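# Open the steel desk cabinet's bottom drawer fully

## Task

Slide the lowest drawer of the steel cabinet sitting on the desk out to its full extent. The result only counts if the drawer stays open on its own once the robot lets go. It fails if any tool or other loose item reaches the floor, or if the robot falls or is left leaning. Expect occasional brief shoves to loose objects.

## Robot and tools

ROBOT. A Rainbow Robotics RB-Y1: a wheeled base (two drive wheels, two rear casters; 0.66 m long, 0.58 m wide, front edge 0.10 m ahead of the drive axle), a torso that can squat, shift, pitch and yaw, a head with pan and tilt, and two seven-joint arms, each ending in a parallel gripper. There are three cameras: head_camera, left_wrist_camera, right_wrist_camera.

FRAMES. The base frame sits on the floor halfway between the drive wheels: x ahead, y to the left, z up. The chest, left_hand and right_hand values in the result are in this frame. A hand point is the spot between its finger pads; the fingers extend along its -z axis and close along its x axis. Reported hand positions can be off, worse with the arm stretched out. base_odometry is measured from where the base started, counts wheel rotation only (so slipping looks like travel), and gives heading positive to the left, -3.142 to 3.142.

execute_actions. Arguments: actions, a list holding one action or nothing (empty just reports state and images), and cameras, a list of camera names or "all" (omitted or null gives all, [] gives none). An action may contain:
- base: one relative command from the current base position. {"translate_m": d} moves straight by d metres, forward positive, -3 to 3. {"rotate_rad": d} spins in place by d radians, left (counter-clockwise seen from above) positive, -3.2 to 3.2. No sideways motion. A move needing over 8.667 s at its top speed is rejected.
- joints: a single map from joint name to an absolute target, covering both arms, torso and head together. Radians, except grippers in metres of opening between the pads. Ranges: torso_squat_rad 0 to 1.2 (bigger lowers the level chest); torso_shift_rad -0.3 to 0.6 (positive pushes the hips forward); torso_pitch_rad -0.2 to 1.4 (positive bows forward); torso_yaw_rad -1.5 to 1.5 (positive turns left). Per arm (prefix left_ or right_): shoulder_pitch_rad -2.356 to 2.356 (0 arm down, negative raises it forward); shoulder_roll_rad left 0 to 3.141, right -3.141 to 0 (the sign that moves the arm outward lifts it sideways); shoulder_yaw_rad -2.094 to 2.094 (positive turns a bent forearm left, on both arms); elbow_rad -2.617 to 0.01 (0 straight, negative bends); forearm_roll_rad -3.141 to 3.141; wrist_pitch_rad -1.57 to 1.919 (negative tips the hand forward); hand_roll_rad -2.705 to 2.705; gripper_m 0 to 0.1. Roll joints are positive counter-clockwise from above on a hanging arm. head_pan_rad -0.523 to 0.523 (relative to chest, positive left); head_tilt_rad -0.35 to 1.57 (positive looks down). Joints count as done within 0.02 (grippers 0.004).
- speeds: caps for this action only, translate_m 0.05 to 0.4 m/s, rotate_rad 0.1 to 1.509 rad/s (turn acceleration 0.5 rad/s²). Defaults are the maxima.
- min_time_s: 0.1 to 8, the shortest duration each arm and head motion may take.
No action runs beyond 15 s. Default top joint speeds: arms 1 rad/s (wrist and forearm roll 1.5), head 1.5, squat and pitch 0.3, shift 0.15, yaw 0.6, grippers 0.1 m/s. Any unknown key or out-of-range number rejects the whole call with no motion. A joint or base left out of an action may still be driving to an earlier target without the status saying so.

TORSO combined limits: squat+shift <= 1.52; squat-shift+pitch <= 1.57; shift+0.5 pitch-0.4 squat <= 0.7; shift+0.3 pitch-0.5 squat <= 0.39. Breaking one leaves commanded torso joints short, marked off_target.

OTHER TOOLS. wait(seconds 0 to 10) issues nothing and returns state and images. zoom_image(camera, region [x0,y0,x1,y1] in pixels from the top-left, at most 504 by 504) enlarges part of that camera's latest full image. read_manual(section "licences") returns only licence text. finished_scene(scene = current scene number) ends the scene for good once the last command has been held; the drawer must already be fully out and staying so.

RESULTS. base_status and joint_status per motion: done (for the base, wheels turned the full amount, slip or not); off_target (rested short, may keep pushing); limit_stop_at_<name> (built-in limit); contact_stop (hit something firm; torso and arms only); time_out (took over 1.5x expected, torso 2.5x, plus 1 s, max 14 s); stopped_with_arm (torso halted because an arm contact-stopped); limit_stop_at_own_body (arm about to hit torso, head, leg or base; nothing touching, move them apart). After contact_stop, time_out or stopped_with_arm the whole group (torso, left arm, or right arm) freezes and forgets targets. "joint command not followed" plus a cause line means the self/arm-to-arm collision check held back that arm's targets (grippers still move); those joints show not_followed and may be retried later. on_its_own covers uncommanded parts; "held at" is a held target, not a position. MOTOR HOT warns from 65 °C; OVER-TEMPERATURE FAULT at 80 °C brakes that arm, stops everything, marks cut motions limit_stop_at_motor_heat; resend targets afterward. A torque fault (joint contact torque at its load limit: shoulders 66.5, elbow 34.2, wrist joints 23.7 N m) halts the robot 10 s and drops the rest of the call. If a stop appears, later motion calls in the same reply are skipped.

CAUTIONS. The base keeps driving into furniture and may keep pressing after. A bent leg can protrude past the front edge, and a leg touching furniture can shove the robot backward unreported. After a stop, back off first the arm, then the torso, in separate actions. Exception: if both hands hold one object and the torso contact-stops instantly with nothing in the way, resend every arm joint at its current reading, then the torso command. To grip, command an opening 0.005 m or more under the object's width (off_target is then normal). Each arm carries 3 kg at most; heavy loads far forward can tip the robot. Never let the arms collide or press on each other. Pull the drawer smoothly, keep cabinet items from falling, and release it before finishing. The robot holds its last command while you think.

Each tool is called after ">>>" by a JSON object that holds its "fn" and its "kwargs".

## Session

>>> {"fn": "execute_actions", "kwargs": {"actions": []}}

Scene clock: 0.00 s.
base_odometry: x=+0.000 y=+0.000 heading=+0.000 (m, m, rad; odometry frame)
base_status: not commanded
joint_positions: torso_squat_rad=+0.350 torso_shift_rad=+0.000 torso_pitch_rad=+0.000 torso_yaw_rad=+0.000 left_shoulder_pitch_rad=+0.013 left_shoulder_roll_rad=+0.007 left_shoulder_yaw_rad=+0.037 left_elbow_rad=-0.161 left_forearm_roll_rad=+0.035 left_wrist_pitch_rad=-0.019 left_hand_roll_rad=+0.034 left_gripper_m=+0.099 right_shoulder_pitch_rad=+0.010 right_shoulder_roll_rad=-0.024 right_shoulder_yaw_rad=-0.039 right_elbow_rad=-0.288 right_forearm_roll_rad=+0.037 right_wrist_pitch_rad=-0.035 right_hand_roll_rad=-0.012 right_gripper_m=+0.099 head_pan_rad=+0.001 head_tilt_rad=+0.400
joint_status: not commanded
chest: x=-0.2283 y=-0.0004 z=+1.2474 quat_wxyz=(+1.000, +0.000, +0.000, +0.000) (m; base frame)
left_hand: x=-0.1553 y=+0.2289 z=+0.5660 quat_wxyz=(+0.995, +0.003, -0.084, +0.054) (m; base frame)
right_hand: x=-0.0886 y=-0.2441 z=+0.5774 quat_wxyz=(+0.988, -0.017, -0.156, -0.006) (m; base frame)
pictures: head_camera, left_wrist_camera, right_wrist_camera
Images, in order (width x height): head_camera 896x504, left_wrist_camera 644x364, right_wrist_camera 644x364.

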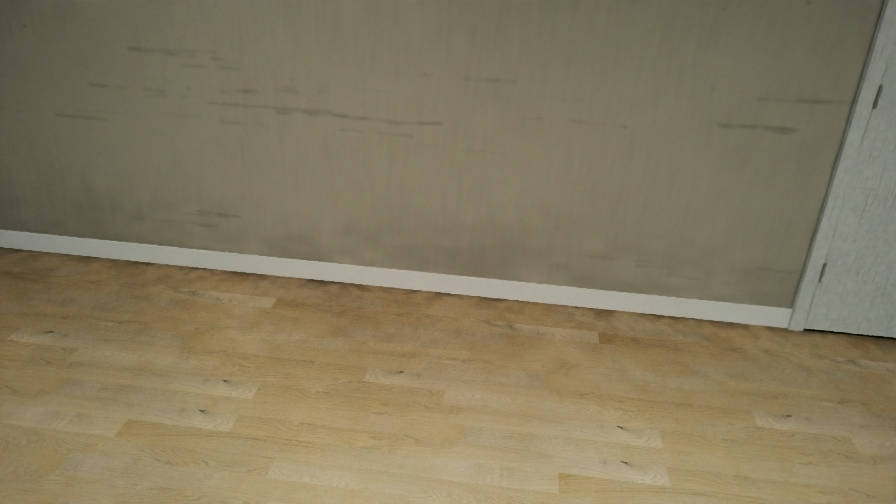

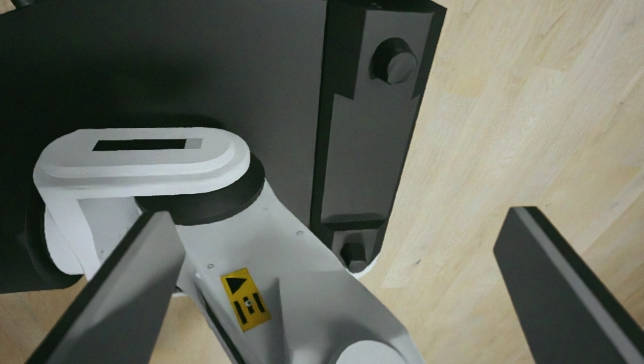

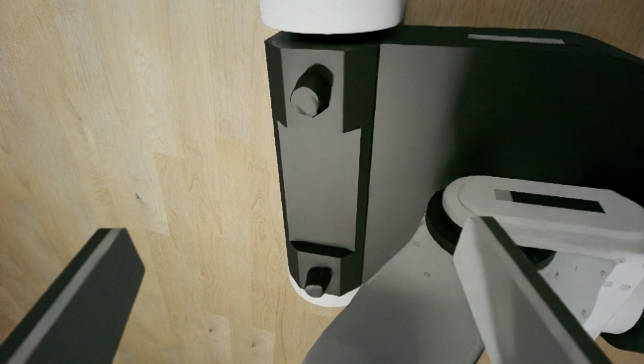

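>>> {"fn": "execute_actions", "kwargs": {"actions": [{"joints":{"head_pan_rad":0.52,"torso_yaw_rad":0.8}}], "cameras": ["head_camera"]}}

>>> {"fn": "execute_actions", "kwargs": {"actions": [{"joints":{"head_pan_rad":-0.52,"torso_yaw_rad":-0.8}}], "cameras": ["head_camera"]}}

Scene clock: 2.27 s.
base_odometry: x=+0.000 y=+0.000 heading=+0.000 (m, m, rad; odometry frame)
base_status: not commanded
joint_positions: torso_squat_rad=+0.350 torso_shift_rad=+0.000 torso_pitch_rad=+0.000 torso_yaw_rad=+0.800 left_shoulder_pitch_rad=+0.013 left_shoulder_roll_rad=+0.007 left_shoulder_yaw_rad=+0.037 left_elbow_rad=-0.160 left_forearm_roll_rad=+0.035 left_wrist_pitch_rad=-0.019 left_hand_roll_rad=+0.034 left_gripper_m=+0.099 right_shoulder_pitch_rad=+0.010 right_shoulder_roll_rad=-0.024 right_shoulder_yaw_rad=-0.039 right_elbow_rad=-0.288 right_forearm_roll_rad=+0.037 right_wrist_pitch_rad=-0.035 right_hand_roll_rad=-0.012 right_gripper_m=+0.099 head_pan_rad=+0.520 head_tilt_rad=+0.400
joint_status: all done
chest: x=-0.2283 y=-0.0004 z=+1.2474 quat_wxyz=(+0.921, +0.000, +0.000, +0.389) (m; base frame)
left_hand: x=-0.3419 y=+0.2116 z=+0.5660 quat_wxyz=(+0.895, +0.035, -0.076, +0.438) (m; base frame)
right_hand: x=+0.0440 y=-0.0700 z=+0.5775 quat_wxyz=(+0.912, +0.045, -0.150, +0.379) (m; base frame)
pictures: head_camera
Images, in order (width x height): head_camera 896x504.

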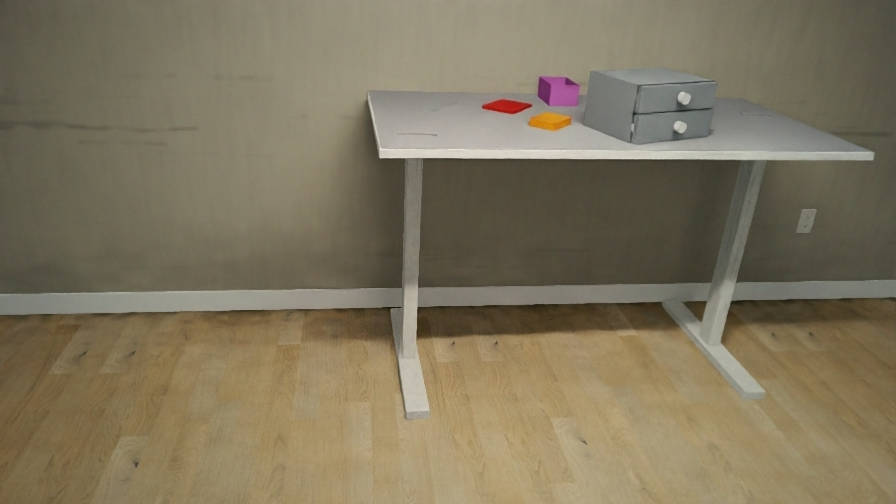

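Scene clock: 5.53 s.
base_odometry: x=+0.000 y=+0.000 heading=+0.000 (m, m, rad; odometry frame)
base_status: not commanded
joint_positions: torso_squat_rad=+0.350 torso_shift_rad=+0.000 torso_pitch_rad=+0.000 torso_yaw_rad=-0.766 left_shoulder_pitch_rad=+0.013 left_shoulder_roll_rad=+0.007 left_shoulder_yaw_rad=+0.037 left_elbow_rad=-0.161 left_forearm_roll_rad=+0.035 left_wrist_pitch_rad=-0.019 left_hand_roll_rad=+0.034 left_gripper_m=+0.099 right_shoulder_pitch_rad=+0.011 right_shoulder_roll_rad=-0.024 right_shoulder_yaw_rad=-0.039 right_elbow_rad=-0.288 right_forearm_roll_rad=+0.037 right_wrist_pitch_rad=-0.035 right_hand_roll_rad=-0.012 right_gripper_m=+0.099 head_pan_rad=-0.520 head_tilt_rad=+0.400
joint_status: torso_yaw_rad limit_stop_at_own_body (moved -1.566 of -1.600); the others done
on_its_own: torso_yaw_rad is held at -0.766, not at your -0.800, since a limit_stop_at_own_body
chest: x=-0.2283 y=-0.0004 z=+1.2474 quat_wxyz=(+0.927, +0.000, +0.000, -0.374) (m; base frame)
left_hand: x=-0.0165 y=+0.1142 z=+0.5661 quat_wxyz=(+0.943, -0.028, -0.079, -0.322) (m; base frame)
right_hand: x=-0.2969 y=-0.2726 z=+0.5773 quat_wxyz=(+0.914, -0.073, -0.138, -0.375) (m; base frame)
pictures: head_camera
Images, in order (width x height): head_camera 896x504.

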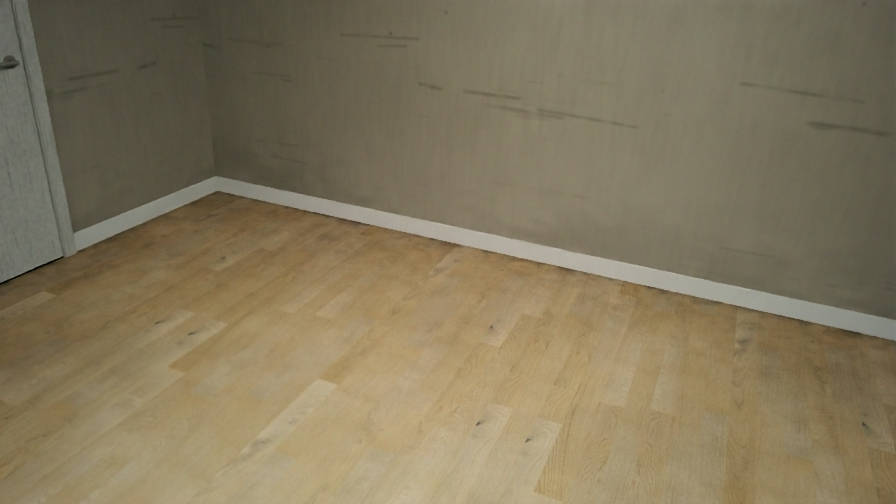

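>>> {"fn": "execute_actions", "kwargs": {"actions": [{"base":{"rotate_rad":0.85},"joints":{"head_pan_rad":0,"torso_yaw_rad":0,"head_tilt_rad":0.5}}], "cameras": []}}

>>> {"fn": "execute_actions", "kwargs": {"actions": [{"base":{"translate_m":1.5},"joints":{"right_shoulder_pitch_rad":0.3,"right_shoulder_roll_rad":-0.05,"right_shoulder_yaw_rad":0,"right_elbow_rad":-1.5,"right_wrist_pitch_rad":-0.37,"right_forearm_roll_rad":0,"right_hand_roll_rad":1.57}}], "cameras": []}}

>>> {"fn": "execute_actions", "kwargs": {"actions": [{"base":{"rotate_rad":0.88}}]}}

Scene clock: 10.90 s.
base_odometry: x=+0.000 y=+0.000 heading=+0.849 (m, m, rad; odometry frame)
base_status: done
joint_positions: torso_squat_rad=+0.350 torso_shift_rad=+0.000 torso_pitch_rad=+0.000 torso_yaw_rad=+0.000 left_shoulder_pitch_rad=+0.014 left_shoulder_roll_rad=+0.008 left_shoulder_yaw_rad=+0.037 left_elbow_rad=-0.160 left_forearm_roll_rad=+0.035 left_wrist_pitch_rad=-0.019 left_hand_roll_rad=+0.034 left_gripper_m=+0.099 right_shoulder_pitch_rad=+0.010 right_shoulder_roll_rad=-0.024 right_shoulder_yaw_rad=-0.039 right_elbow_rad=-0.288 right_forearm_roll_rad=+0.037 right_wrist_pitch_rad=-0.035 right_hand_roll_rad=-0.012 right_gripper_m=+0.099 head_pan_rad=+0.000 head_tilt_rad=+0.500
joint_status: all done
chest: x=-0.2283 y=-0.0005 z=+1.2474 quat_wxyz=(+1.000, +0.000, +0.000, +0.000) (m; base frame)
left_hand: x=-0.1555 y=+0.2290 z=+0.5660 quat_wxyz=(+0.995, +0.003, -0.084, +0.055) (m; base frame)
right_hand: x=-0.0884 y=-0.2441 z=+0.5774 quat_wxyz=(+0.988, -0.017, -0.156, -0.006) (m; base frame)
pictures: none
No camera images: the call's "cameras" was empty. Leave "cameras" out to get every camera's image.

Scene clock: 16.17 s.
base_odometry: x=+0.990 y=+1.127 heading=+0.850 (m, m, rad; odometry frame)
base_status: done
joint_positions: torso_squat_rad=+0.350 torso_shift_rad=+0.000 torso_pitch_rad=+0.000 torso_yaw_rad=+0.000 left_shoulder_pitch_rad=+0.013 left_shoulder_roll_rad=+0.007 left_shoulder_yaw_rad=+0.037 left_elbow_rad=-0.161 left_forearm_roll_rad=+0.035 left_wrist_pitch_rad=-0.019 left_hand_roll_rad=+0.034 left_gripper_m=+0.099 right_shoulder_pitch_rad=+0.300 right_shoulder_roll_rad=-0.050 right_shoulder_yaw_rad=+0.000 right_elbow_rad=-1.500 right_forearm_roll_rad=+0.000 right_wrist_pitch_rad=-0.370 right_hand_roll_rad=+1.570 right_gripper_m=+0.099 head_pan_rad=+0.000 head_tilt_rad=+0.500
joint_status: all done
chest: x=-0.2282 y=-0.0005 z=+1.2474 quat_wxyz=(+1.000, +0.000, +0.000, +0.000) (m; base frame)
left_hand: x=-0.1552 y=+0.2289 z=+0.5660 quat_wxyz=(+0.995, +0.003, -0.084, +0.054) (m; base frame)
right_hand: x=+0.1813 y=-0.2806 z=+0.9410 quat_wxyz=(+0.502, -0.540, -0.466, +0.489) (m; base frame)
pictures: none
No camera images: the call's "cameras" was empty. Leave "cameras" out to get every camera's image.

Scene clock: 19.27 s.
base_odometry: x=+0.990 y=+1.127 heading=+1.730 (m, m, rad; odometry frame)
base_status: done
joint_positions: torso_squat_rad=+0.350 torso_shift_rad=+0.000 torso_pitch_rad=+0.000 torso_yaw_rad=+0.000 left_shoulder_pitch_rad=+0.013 left_shoulder_roll_rad=+0.007 left_shoulder_yaw_rad=+0.037 left_elbow_rad=-0.161 left_forearm_roll_rad=+0.035 left_wrist_pitch_rad=-0.019 left_hand_roll_rad=+0.034 left_gripper_m=+0.099 right_shoulder_pitch_rad=+0.300 right_shoulder_roll_rad=-0.050 right_shoulder_yaw_rad=+0.000 right_elbow_rad=-1.500 right_forearm_roll_rad=+0.000 right_wrist_pitch_rad=-0.370 right_hand_roll_rad=+1.570 right_gripper_m=+0.099 head_pan_rad=+0.000 head_tilt_rad=+0.500
joint_status: not commanded
chest: x=-0.2282 y=-0.0005 z=+1.2474 quat_wxyz=(+1.000, +0.000, +0.000, +0.000) (m; base frame)
left_hand: x=-0.1552 y=+0.2289 z=+0.5661 quat_wxyz=(+0.995, +0.003, -0.084, +0.054) (m; base frame)
right_hand: x=+0.1812 y=-0.2806 z=+0.9410 quat_wxyz=(+0.502, -0.540, -0.466, +0.489) (m; base frame)
pictures: head_camera, left_wrist_camera, right_wrist_camera
Images, in order (width x height): head_camera 896x504, left_wrist_camera 644x364, right_wrist_camera 644x364.

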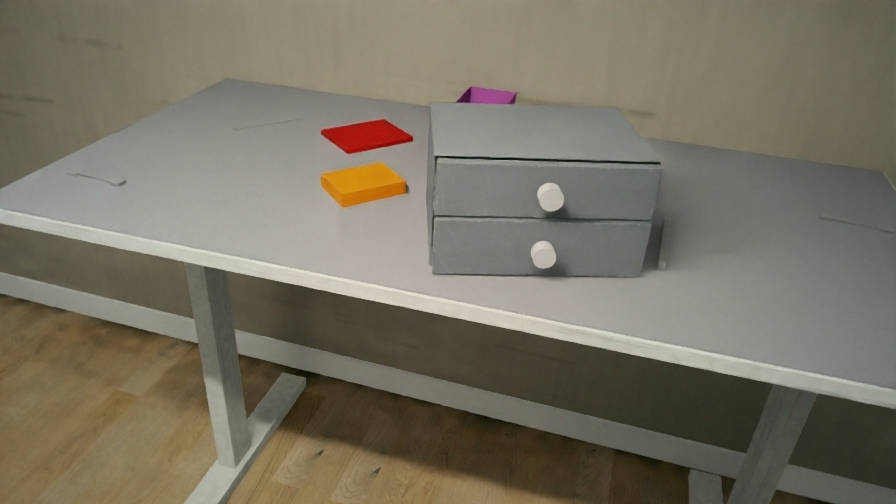

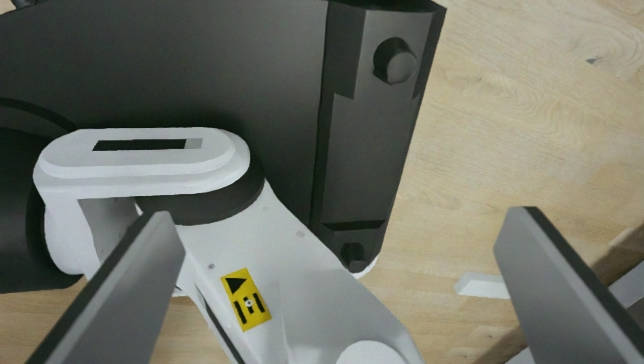

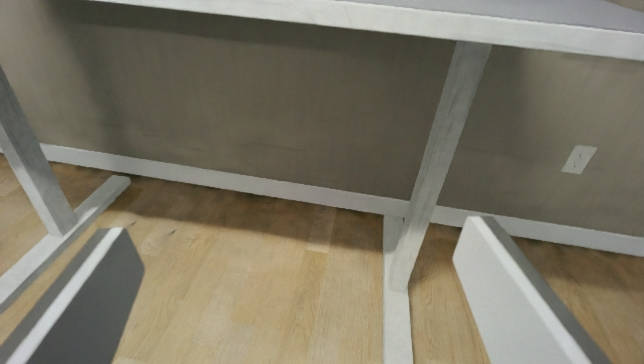

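>>> {"fn": "execute_actions", "kwargs": {"actions": [{"base":{"translate_m":0.4},"joints":{"torso_squat_rad":0.2,"head_tilt_rad":0.8,"right_shoulder_pitch_rad":0,"right_shoulder_roll_rad":0,"right_shoulder_yaw_rad":0.28,"right_elbow_rad":-1.3,"right_wrist_pitch_rad":0.27,"right_forearm_roll_rad":1.57,"right_hand_roll_rad":0.07}}], "cameras": ["head_camera","right_wrist_camera"]}}

Scene clock: 31.07 s.
TORQUE FAULT: right_shoulder_pitch_rad reached its load limit. The robot stopped for 10 seconds, dropped its targets and accepts commands again. The stop added 9.0 s to the call and to motion_time.
base_odometry: x=+0.931 y=+1.494 heading=+1.730 (m, m, rad; odometry frame)
base_status: translate_m torque_fault (by the wheels' count: +0.372 of +0.400)
joint_positions: torso_squat_rad=+0.200 torso_shift_rad=+0.000 torso_pitch_rad=+0.001 torso_yaw_rad=+0.000 left_shoulder_pitch_rad=+0.013 left_shoulder_roll_rad=+0.007 left_shoulder_yaw_rad=+0.037 left_elbow_rad=-0.161 left_forearm_roll_rad=+0.035 left_wrist_pitch_rad=-0.019 left_hand_roll_rad=+0.034 left_gripper_m=+0.099 right_shoulder_pitch_rad=+0.028 right_shoulder_roll_rad=+0.002 right_shoulder_yaw_rad=+0.283 right_elbow_rad=-1.257 right_forearm_roll_rad=+1.568 right_wrist_pitch_rad=+0.269 right_hand_roll_rad=+0.069 right_gripper_m=+0.099 head_pan_rad=+0.000 head_tilt_rad=+0.800
joint_status: right_shoulder_pitch_rad torque_fault (moved -0.272 of -0.300); right_elbow_rad torque_fault (moved +0.242 of +0.200); the others done
on_its_own: right_shoulder_pitch_rad is held at +0.020, not at your +0.000, since a torque_fault; right_elbow_rad is held at -1.275, not at your -1.300, since a torque_fault
chest: x=-0.2277 y=-0.0007 z=+1.2760 quat_wxyz=(+1.000, +0.000, +0.001, +0.000) (m; base frame)
left_hand: x=-0.1555 y=+0.2290 z=+0.5947 quat_wxyz=(+0.995, +0.004, -0.083, +0.054) (m; base frame)
right_hand: x=+0.2349 y=-0.1498 z=+0.8901 quat_wxyz=(+0.533, -0.442, -0.377, +0.615) (m; base frame)
pictures: head_camera, right_wrist_camera
Images, in order (width x height): head_camera 896x504, right_wrist_camera 644x364.

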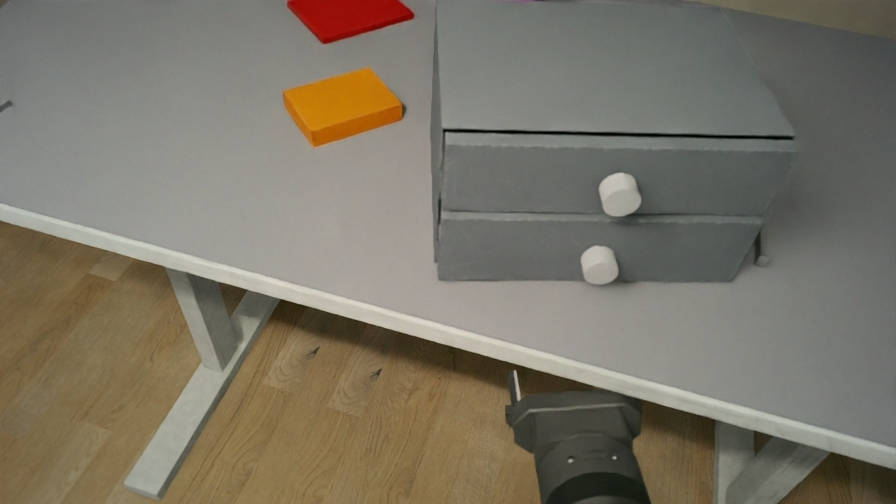

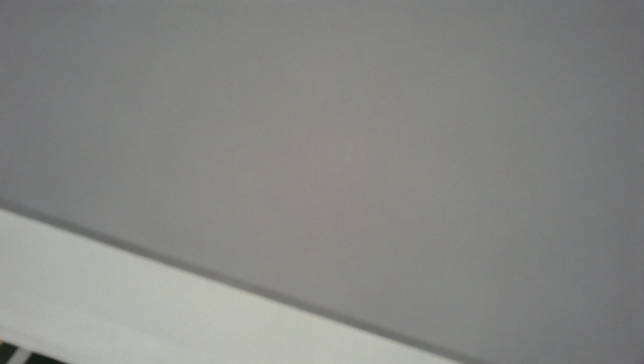

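>>> {"fn": "execute_actions", "kwargs": {"actions": [{"base":{"translate_m":-0.15}}], "cameras": []}}

>>> {"fn": "execute_actions", "kwargs": {"actions": [{"joints":{"torso_squat_rad":0.1,"right_shoulder_pitch_rad":0,"right_elbow_rad":-1.75,"right_wrist_pitch_rad":0.53,"right_forearm_roll_rad":0.54,"right_hand_roll_rad":1.03}}], "cameras": ["head_camera","right_wrist_camera"]}}

Scene clock: 32.87 s.
base_odometry: x=+0.955 y=+1.345 heading=+1.728 (m, m, rad; odometry frame)
base_status: done
joint_positions: torso_squat_rad=+0.200 torso_shift_rad=+0.000 torso_pitch_rad=+0.000 torso_yaw_rad=+0.000 left_shoulder_pitch_rad=+0.013 left_shoulder_roll_rad=+0.007 left_shoulder_yaw_rad=+0.037 left_elbow_rad=-0.161 left_forearm_roll_rad=+0.035 left_wrist_pitch_rad=-0.019 left_hand_roll_rad=+0.034 left_gripper_m=+0.099 right_shoulder_pitch_rad=+0.021 right_shoulder_roll_rad=+0.002 right_shoulder_yaw_rad=+0.283 right_elbow_rad=-1.275 right_forearm_roll_rad=+1.569 right_wrist_pitch_rad=+0.270 right_hand_roll_rad=+0.069 right_gripper_m=+0.099 head_pan_rad=+0.000 head_tilt_rad=+0.800
joint_status: not commanded
on_its_own: right_shoulder_pitch_rad is held at +0.020, not at your +0.000, since a torque_fault; right_elbow_rad is held at -1.275, not at your -1.300, since a torque_fault
chest: x=-0.2284 y=-0.0005 z=+1.2760 quat_wxyz=(+1.000, +0.000, +0.000, +0.000) (m; base frame)
left_hand: x=-0.1554 y=+0.2289 z=+0.5946 quat_wxyz=(+0.995, +0.003, -0.084, +0.054) (m; base frame)
right_hand: x=+0.2411 y=-0.1483 z=+0.9019 quat_wxyz=(+0.528, -0.449, -0.385, +0.609) (m; base frame)
pictures: none
No camera images: the call's "cameras" was empty. Leave "cameras" out to get every camera's image.

Scene clock: 34.17 s.
base_odometry: x=+0.955 y=+1.345 heading=+1.728 (m, m, rad; odometry frame)
base_status: not commanded
joint_positions: torso_squat_rad=+0.100 torso_shift_rad=+0.000 torso_pitch_rad=+0.000 torso_yaw_rad=+0.000 left_shoulder_pitch_rad=+0.013 left_shoulder_roll_rad=+0.007 left_shoulder_yaw_rad=+0.037 left_elbow_rad=-0.161 left_forearm_roll_rad=+0.035 left_wrist_pitch_rad=-0.019 left_hand_roll_rad=+0.034 left_gripper_m=+0.099 right_shoulder_pitch_rad=+0.000 right_shoulder_roll_rad=+0.002 right_shoulder_yaw_rad=+0.283 right_elbow_rad=-1.750 right_forearm_roll_rad=+0.540 right_wrist_pitch_rad=+0.530 right_hand_roll_rad=+1.030 right_gripper_m=+0.099 head_pan_rad=+0.000 head_tilt_rad=+0.800
joint_status: all done
chest: x=-0.2282 y=-0.0005 z=+1.2864 quat_wxyz=(+1.000, +0.000, +0.000, +0.000) (m; base frame)
left_hand: x=-0.1554 y=+0.2289 z=+0.6051 quat_wxyz=(+0.995, +0.003, -0.084, +0.054) (m; base frame)
right_hand: x=+0.2706 y=-0.1375 z=+1.0429 quat_wxyz=(+0.558, -0.427, -0.426, +0.570) (m; base frame)
pictures: head_camera, right_wrist_camera
Images, in order (width x height): head_camera 896x504, right_wrist_camera 644x364.

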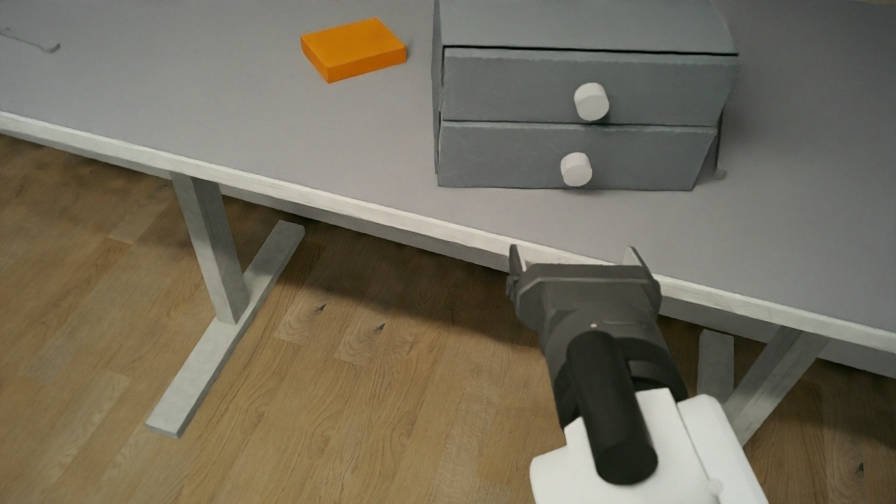

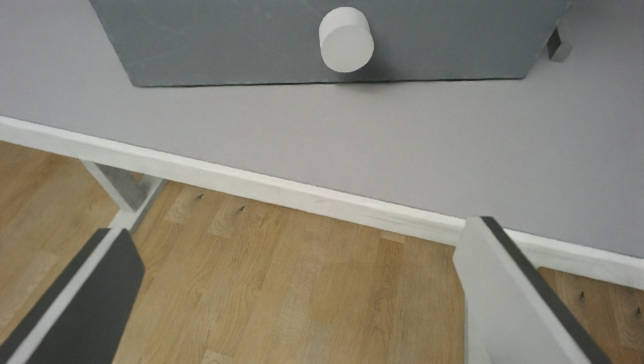

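>>> {"fn": "execute_actions", "kwargs": {"actions": [{"base":{"translate_m":0.1},"speeds":{"translate_m":0.12},"joints":{"right_shoulder_yaw_rad":0.23,"right_wrist_pitch_rad":0.51,"right_forearm_roll_rad":0.46,"right_hand_roll_rad":1.11}}], "cameras": ["head_camera","right_wrist_camera"]}}

Scene clock: 36.00 s.
base_odometry: x=+0.939 y=+1.444 heading=+1.729 (m, m, rad; odometry frame)
base_status: done
joint_positions: torso_squat_rad=+0.100 torso_shift_rad=+0.000 torso_pitch_rad=+0.000 torso_yaw_rad=+0.000 left_shoulder_pitch_rad=+0.013 left_shoulder_roll_rad=+0.007 left_shoulder_yaw_rad=+0.037 left_elbow_rad=-0.160 left_forearm_roll_rad=+0.035 left_wrist_pitch_rad=-0.019 left_hand_roll_rad=+0.034 left_gripper_m=+0.099 right_shoulder_pitch_rad=+0.000 right_shoulder_roll_rad=+0.002 right_shoulder_yaw_rad=+0.230 right_elbow_rad=-1.750 right_forearm_roll_rad=+0.460 right_wrist_pitch_rad=+0.510 right_hand_roll_rad=+1.110 right_gripper_m=+0.099 head_pan_rad=+0.000 head_tilt_rad=+0.800
joint_status: all done
chest: x=-0.2283 y=-0.0005 z=+1.2864 quat_wxyz=(+1.000, +0.000, +0.000, +0.000) (m; base frame)
left_hand: x=-0.1553 y=+0.2289 z=+0.6051 quat_wxyz=(+0.995, +0.003, -0.084, +0.054) (m; base frame)
right_hand: x=+0.2743 y=-0.1534 z=+1.0425 quat_wxyz=(+0.561, -0.427, -0.425, +0.568) (m; base frame)
pictures: head_camera, right_wrist_camera
Images, in order (width x height): head_camera 896x504, right_wrist_camera 644x364.

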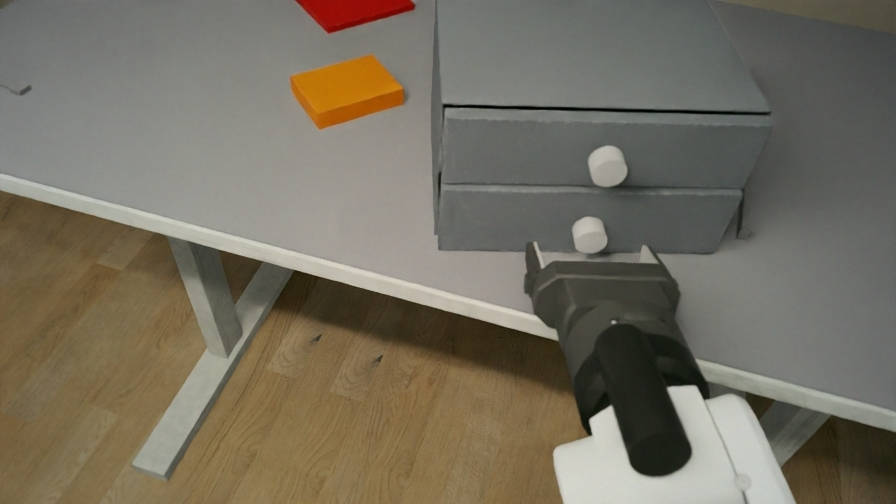

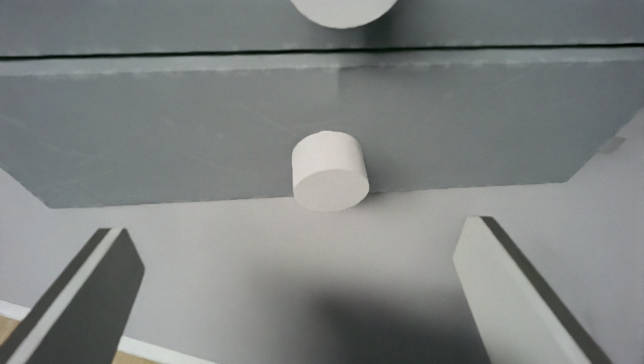

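>>> {"fn": "execute_actions", "kwargs": {"actions": [{"base":{"translate_m":0.04},"speeds":{"translate_m":0.05},"joints":{"torso_squat_rad":0.36,"right_shoulder_yaw_rad":0.21}}], "cameras": ["head_camera","right_wrist_camera"]}}

Scene clock: 37.83 s.
base_odometry: x=+0.933 y=+1.484 heading=+1.730 (m, m, rad; odometry frame)
base_status: done
joint_positions: torso_squat_rad=+0.360 torso_shift_rad=+0.000 torso_pitch_rad=+0.000 torso_yaw_rad=+0.000 left_shoulder_pitch_rad=+0.013 left_shoulder_roll_rad=+0.007 left_shoulder_yaw_rad=+0.037 left_elbow_rad=-0.160 left_forearm_roll_rad=+0.035 left_wrist_pitch_rad=-0.019 left_hand_roll_rad=+0.034 left_gripper_m=+0.099 right_shoulder_pitch_rad=+0.000 right_shoulder_roll_rad=+0.002 right_shoulder_yaw_rad=+0.210 right_elbow_rad=-1.750 right_forearm_roll_rad=+0.460 right_wrist_pitch_rad=+0.510 right_hand_roll_rad=+1.110 right_gripper_m=+0.099 head_pan_rad=+0.000 head_tilt_rad=+0.800
joint_status: all done
chest: x=-0.2284 y=-0.0004 z=+1.2450 quat_wxyz=(+1.000, +0.000, +0.000, +0.000) (m; base frame)
left_hand: x=-0.1552 y=+0.2289 z=+0.5637 quat_wxyz=(+0.995, +0.003, -0.084, +0.054) (m; base frame)
right_hand: x=+0.2755 y=-0.1635 z=+1.0012 quat_wxyz=(+0.567, -0.431, -0.420, +0.562) (m; base frame)
pictures: head_camera, right_wrist_camera
Images, in order (width x height): head_camera 896x504, right_wrist_camera 644x364.

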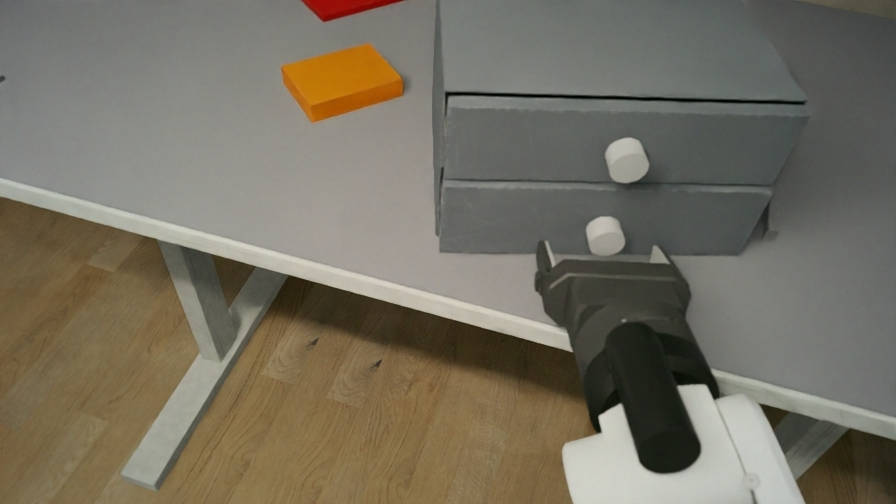

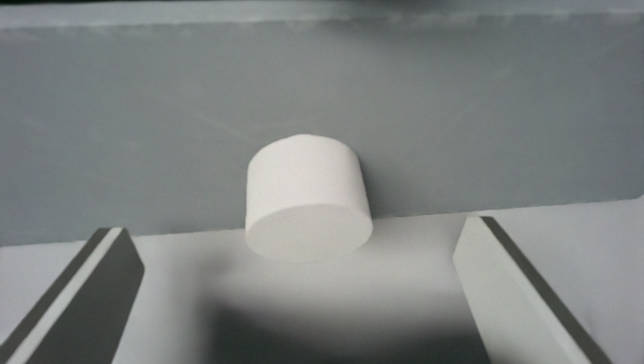

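Tips are about at the knob face.

>>> {"fn": "execute_actions", "kwargs": {"actions": [{"base":{"translate_m":0.022},"speeds":{"translate_m":0.05},"joints":{"right_gripper_m":0.06}}], "cameras": ["head_camera","right_wrist_camera"]}}

Scene clock: 39.07 s.
base_odometry: x=+0.929 y=+1.506 heading=+1.731 (m, m, rad; odometry frame)
base_status: done
joint_positions: torso_squat_rad=+0.360 torso_shift_rad=+0.000 torso_pitch_rad=+0.000 torso_yaw_rad=+0.000 left_shoulder_pitch_rad=+0.013 left_shoulder_roll_rad=+0.007 left_shoulder_yaw_rad=+0.037 left_elbow_rad=-0.160 left_forearm_roll_rad=+0.035 left_wrist_pitch_rad=-0.019 left_hand_roll_rad=+0.034 left_gripper_m=+0.099 right_shoulder_pitch_rad=+0.000 right_shoulder_roll_rad=+0.002 right_shoulder_yaw_rad=+0.210 right_elbow_rad=-1.750 right_forearm_roll_rad=+0.460 right_wrist_pitch_rad=+0.510 right_hand_roll_rad=+1.110 right_gripper_m=+0.060 head_pan_rad=+0.000 head_tilt_rad=+0.800
joint_status: all done
chest: x=-0.2283 y=-0.0004 z=+1.2451 quat_wxyz=(+1.000, +0.000, +0.000, +0.000) (m; base frame)
left_hand: x=-0.1553 y=+0.2289 z=+0.5637 quat_wxyz=(+0.995, +0.003, -0.084, +0.054) (m; base frame)
right_hand: x=+0.2755 y=-0.1635 z=+1.0011 quat_wxyz=(+0.567, -0.431, -0.420, +0.562) (m; base frame)
pictures: head_camera, right_wrist_camera
Images, in order (width x height): head_camera 896x504, right_wrist_camera 644x364.

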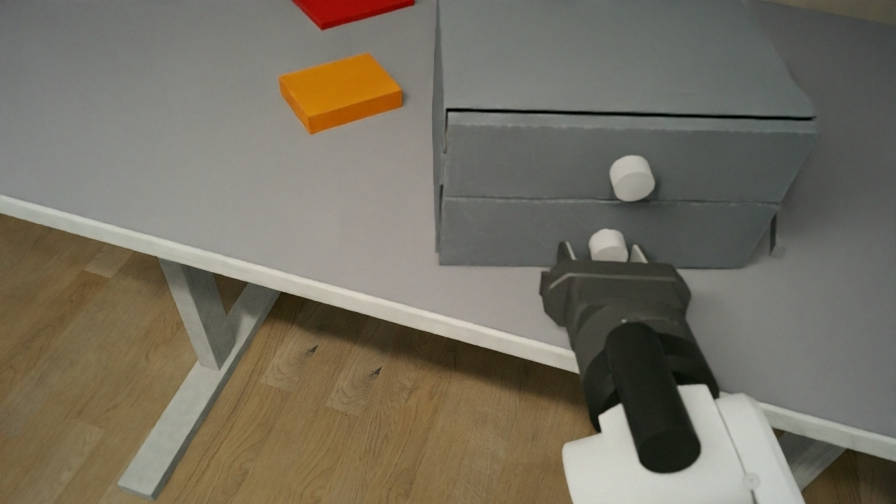

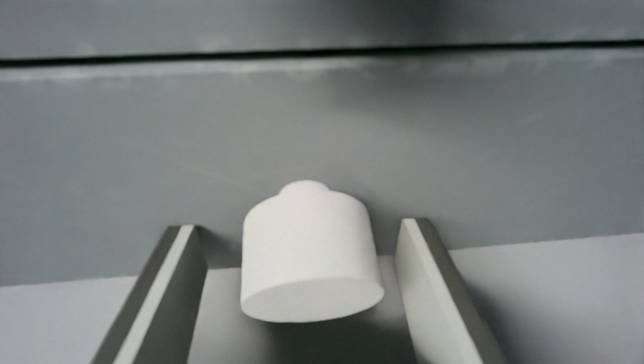

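>>> {"fn": "execute_actions", "kwargs": {"actions": [{"base":{"translate_m":0.006},"joints":{"right_gripper_m":0.02,"right_shoulder_yaw_rad":0.2}}], "cameras": ["right_wrist_camera"]}}

>>> {"fn": "execute_actions", "kwargs": {"actions": [{"base":{"translate_m":-0.15},"speeds":{"translate_m":0.07}}], "cameras": ["head_camera","right_wrist_camera"]}}

Scene clock: 40.00 s.
base_odometry: x=+0.928 y=+1.511 heading=+1.731 (m, m, rad; odometry frame)
base_status: done
joint_positions: torso_squat_rad=+0.360 torso_shift_rad=-0.001 torso_pitch_rad=-0.002 torso_yaw_rad=+0.000 left_shoulder_pitch_rad=+0.013 left_shoulder_roll_rad=+0.007 left_shoulder_yaw_rad=+0.037 left_elbow_rad=-0.160 left_forearm_roll_rad=+0.035 left_wrist_pitch_rad=-0.019 left_hand_roll_rad=+0.034 left_gripper_m=+0.099 right_shoulder_pitch_rad=+0.003 right_shoulder_roll_rad=+0.003 right_shoulder_yaw_rad=+0.203 right_elbow_rad=-1.750 right_forearm_roll_rad=+0.460 right_wrist_pitch_rad=+0.510 right_hand_roll_rad=+1.110 right_gripper_m=+0.030 head_pan_rad=+0.000 head_tilt_rad=+0.800
joint_status: right_gripper_m off_target (ended at +0.030, target +0.020); the others done
chest: x=-0.2295 y=-0.0003 z=+1.2450 quat_wxyz=(+1.000, +0.000, -0.001, +0.000) (m; base frame)
left_hand: x=-0.1554 y=+0.2290 z=+0.5637 quat_wxyz=(+0.995, +0.003, -0.084, +0.054) (m; base frame)
right_hand: x=+0.2741 y=-0.1674 z=+1.0001 quat_wxyz=(+0.570, -0.432, -0.418, +0.560) (m; base frame)
pictures: right_wrist_camera
Images, in order (width x height): right_wrist_camera 644x364.

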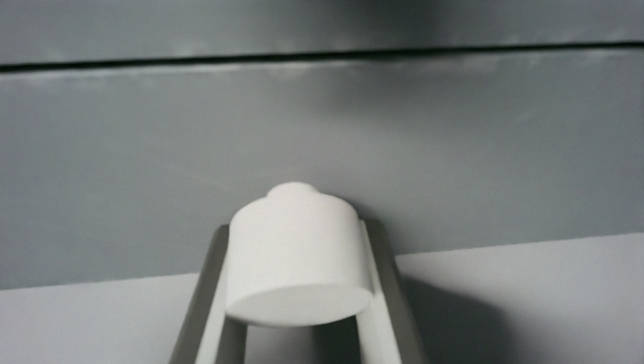

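Scene clock: 42.63 s.
base_odometry: x=+0.952 y=+1.363 heading=+1.731 (m, m, rad; odometry frame)
base_status: done
joint_positions: torso_squat_rad=+0.360 torso_shift_rad=+0.000 torso_pitch_rad=+0.000 torso_yaw_rad=+0.000 left_shoulder_pitch_rad=+0.013 left_shoulder_roll_rad=+0.007 left_shoulder_yaw_rad=+0.037 left_elbow_rad=-0.160 left_forearm_roll_rad=+0.035 left_wrist_pitch_rad=-0.019 left_hand_roll_rad=+0.034 left_gripper_m=+0.099 right_shoulder_pitch_rad=+0.001 right_shoulder_roll_rad=+0.001 right_shoulder_yaw_rad=+0.199 right_elbow_rad=-1.749 right_forearm_roll_rad=+0.460 right_wrist_pitch_rad=+0.511 right_hand_roll_rad=+1.110 right_gripper_m=+0.030 head_pan_rad=+0.000 head_tilt_rad=+0.800
joint_status: not commanded
chest: x=-0.2283 y=-0.0005 z=+1.2451 quat_wxyz=(+1.000, +0.000, +0.000, +0.000) (m; base frame)
left_hand: x=-0.1554 y=+0.2289 z=+0.5637 quat_wxyz=(+0.995, +0.003, -0.084, +0.054) (m; base frame)
right_hand: x=+0.2757 y=-0.1698 z=+1.0000 quat_wxyz=(+0.570, -0.433, -0.417, +0.560) (m; base frame)
pictures: head_camera, right_wrist_camera
Images, in order (width x height): head_camera 896x504, right_wrist_camera 644x364.

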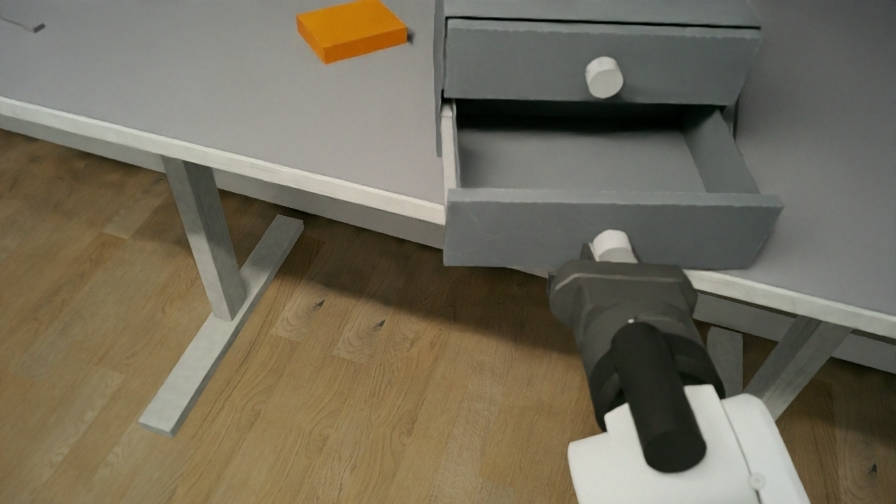

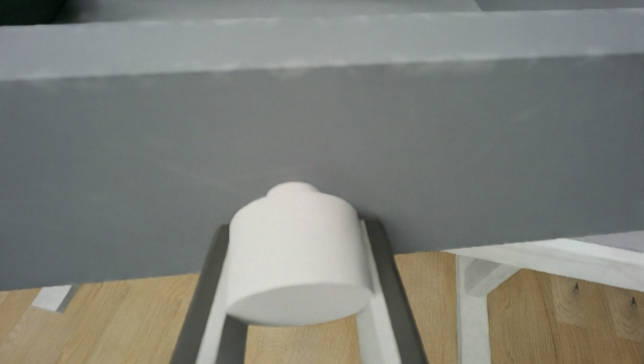

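>>> {"fn": "execute_actions", "kwargs": {"actions": [{"base":{"translate_m":-0.04},"speeds":{"translate_m":0.05},"joints":{"head_tilt_rad":0.7}}], "cameras": ["head_camera","right_wrist_camera"]}}

Scene clock: 44.10 s.
base_odometry: x=+0.958 y=+1.324 heading=+1.732 (m, m, rad; odometry frame)
base_status: done
joint_positions: torso_squat_rad=+0.360 torso_shift_rad=+0.000 torso_pitch_rad=+0.000 torso_yaw_rad=+0.000 left_shoulder_pitch_rad=+0.013 left_shoulder_roll_rad=+0.007 left_shoulder_yaw_rad=+0.037 left_elbow_rad=-0.161 left_forearm_roll_rad=+0.035 left_wrist_pitch_rad=-0.019 left_hand_roll_rad=+0.034 left_gripper_m=+0.099 right_shoulder_pitch_rad=+0.001 right_shoulder_roll_rad=+0.000 right_shoulder_yaw_rad=+0.198 right_elbow_rad=-1.749 right_forearm_roll_rad=+0.460 right_wrist_pitch_rad=+0.511 right_hand_roll_rad=+1.110 right_gripper_m=+0.030 head_pan_rad=+0.000 head_tilt_rad=+0.700
joint_status: all done
chest: x=-0.2282 y=-0.0006 z=+1.2451 quat_wxyz=(+1.000, +0.000, +0.000, +0.000) (m; base frame)
left_hand: x=-0.1553 y=+0.2289 z=+0.5637 quat_wxyz=(+0.995, +0.003, -0.084, +0.054) (m; base frame)
right_hand: x=+0.2757 y=-0.1707 z=+0.9999 quat_wxyz=(+0.571, -0.434, -0.416, +0.559) (m; base frame)
pictures: head_camera, right_wrist_camera
Images, in order (width x height): head_camera 896x504, right_wrist_camera 644x364.

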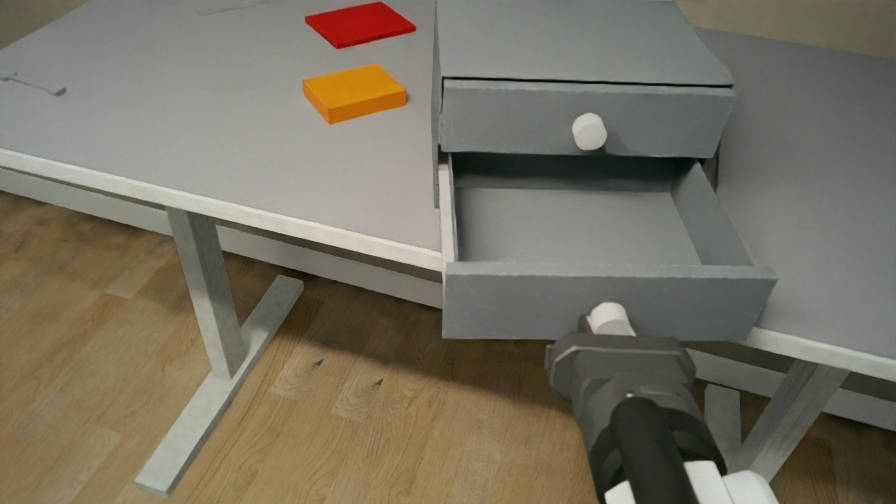

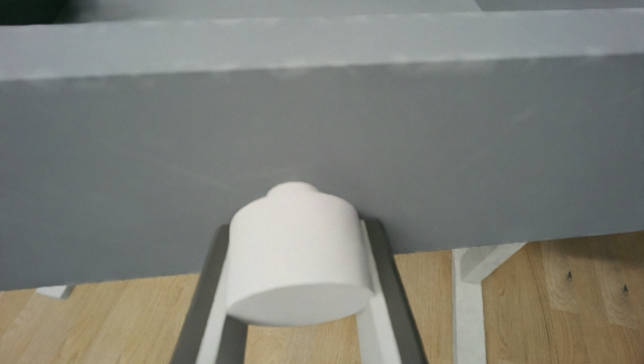

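>>> {"fn": "execute_actions", "kwargs": {"actions": [{"base":{"translate_m":-0.03},"speeds":{"translate_m":0.05}}], "cameras": ["head_camera","right_wrist_camera"]}}

Scene clock: 45.63 s.
base_odometry: x=+0.963 y=+1.294 heading=+1.733 (m, m, rad; odometry frame)
base_status: done
joint_positions: torso_squat_rad=+0.360 torso_shift_rad=+0.000 torso_pitch_rad=+0.001 torso_yaw_rad=+0.000 left_shoulder_pitch_rad=+0.013 left_shoulder_roll_rad=+0.007 left_shoulder_yaw_rad=+0.037 left_elbow_rad=-0.160 left_forearm_roll_rad=+0.035 left_wrist_pitch_rad=-0.019 left_hand_roll_rad=+0.034 left_gripper_m=+0.099 right_shoulder_pitch_rad=+0.000 right_shoulder_roll_rad=+0.000 right_shoulder_yaw_rad=+0.197 right_elbow_rad=-1.748 right_forearm_roll_rad=+0.460 right_wrist_pitch_rad=+0.511 right_hand_roll_rad=+1.110 right_gripper_m=+0.024 head_pan_rad=+0.000 head_tilt_rad=+0.700
joint_status: not commanded
on_its_own: right_gripper_m moved -0.006 toward your old target +0.020
chest: x=-0.2276 y=-0.0007 z=+1.2451 quat_wxyz=(+1.000, +0.000, +0.000, +0.000) (m; base frame)
left_hand: x=-0.1553 y=+0.2289 z=+0.5637 quat_wxyz=(+0.995, +0.003, -0.083, +0.054) (m; base frame)
right_hand: x=+0.2765 y=-0.1710 z=+0.9994 quat_wxyz=(+0.571, -0.434, -0.416, +0.560) (m; base frame)
pictures: head_camera, right_wrist_camera
Images, in order (width x height): head_camera 896x504, right_wrist_camera 644x364.

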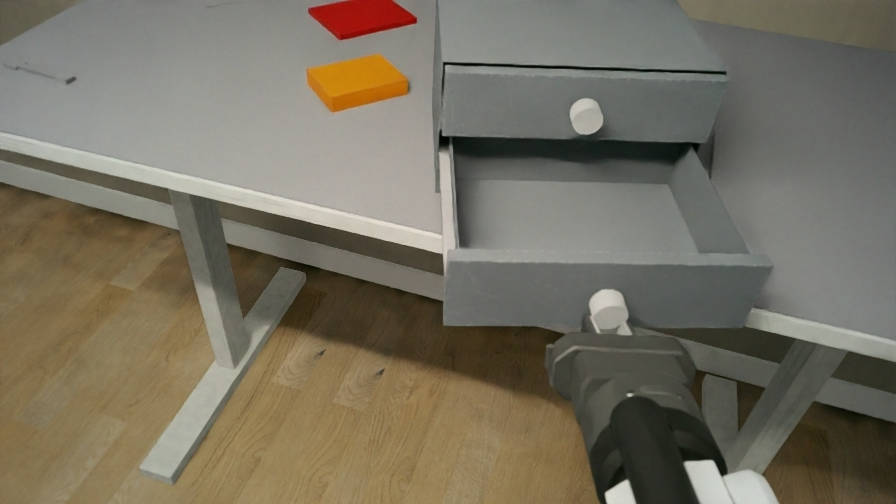

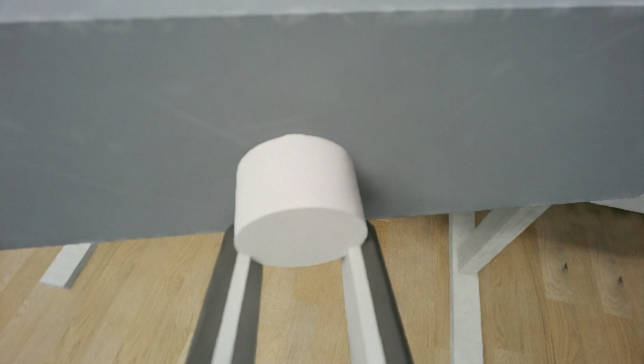

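The drawer hit its stop at about 0.2 m.

>>> {"fn": "execute_actions", "kwargs": {"actions": [{"joints":{"right_gripper_m":0.07}}], "cameras": []}}

>>> {"fn": "execute_actions", "kwargs": {"actions": [{"base":{"translate_m":-0.04}}], "cameras": ["head_camera"]}}

>>> {"fn": "finished_scene", "kwargs": {"scene": 1}}

Scene clock: 46.73 s.
base_odometry: x=+0.963 y=+1.294 heading=+1.733 (m, m, rad; odometry frame)
base_status: not commanded
joint_positions: torso_squat_rad=+0.360 torso_shift_rad=+0.000 torso_pitch_rad=+0.000 torso_yaw_rad=+0.000 left_shoulder_pitch_rad=+0.013 left_shoulder_roll_rad=+0.007 left_shoulder_yaw_rad=+0.037 left_elbow_rad=-0.160 left_forearm_roll_rad=+0.035 left_wrist_pitch_rad=-0.019 left_hand_roll_rad=+0.034 left_gripper_m=+0.099 right_shoulder_pitch_rad=+0.000 right_shoulder_roll_rad=+0.001 right_shoulder_yaw_rad=+0.200 right_elbow_rad=-1.750 right_forearm_roll_rad=+0.460 right_wrist_pitch_rad=+0.510 right_hand_roll_rad=+1.110 right_gripper_m=+0.070 head_pan_rad=+0.000 head_tilt_rad=+0.700
joint_status: all done
chest: x=-0.2281 y=-0.0005 z=+1.2451 quat_wxyz=(+1.000, +0.000, +0.000, +0.000) (m; base frame)
left_hand: x=-0.1553 y=+0.2289 z=+0.5637 quat_wxyz=(+0.995, +0.003, -0.084, +0.054) (m; base frame)
right_hand: x=+0.2761 y=-0.1691 z=+1.0007 quat_wxyz=(+0.570, -0.433, -0.418, +0.559) (m; base frame)
pictures: none
No camera images: the call's "cameras" was empty. Leave "cameras" out to get every camera's image.

Scene clock: 48.53 s.
base_odometry: x=+0.970 y=+1.255 heading=+1.734 (m, m, rad; odometry frame)
base_status: done
joint_positions: torso_squat_rad=+0.360 torso_shift_rad=+0.000 torso_pitch_rad=+0.000 torso_yaw_rad=+0.000 left_shoulder_pitch_rad=+0.013 left_shoulder_roll_rad=+0.007 left_shoulder_yaw_rad=+0.037 left_elbow_rad=-0.161 left_forearm_roll_rad=+0.035 left_wrist_pitch_rad=-0.019 left_hand_roll_rad=+0.034 left_gripper_m=+0.099 right_shoulder_pitch_rad=+0.000 right_shoulder_roll_rad=+0.001 right_shoulder_yaw_rad=+0.200 right_elbow_rad=-1.750 right_forearm_roll_rad=+0.460 right_wrist_pitch_rad=+0.510 right_hand_roll_rad=+1.110 right_gripper_m=+0.070 head_pan_rad=+0.000 head_tilt_rad=+0.700
joint_status: not commanded
chest: x=-0.2283 y=-0.0004 z=+1.2451 quat_wxyz=(+1.000, +0.000, +0.000, +0.000) (m; base frame)
left_hand: x=-0.1553 y=+0.2289 z=+0.5637 quat_wxyz=(+0.995, +0.003, -0.084, +0.054) (m; base frame)
right_hand: x=+0.2761 y=-0.1689 z=+1.0010 quat_wxyz=(+0.570, -0.434, -0.418, +0.559) (m; base frame)
pictures: head_camera
Images, in order (width x height): head_camera 896x504.

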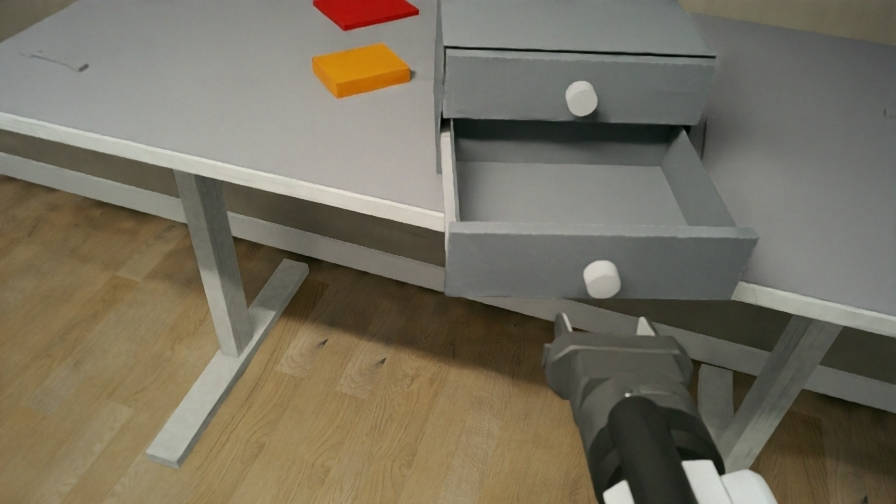

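The scene is finished: the task was done.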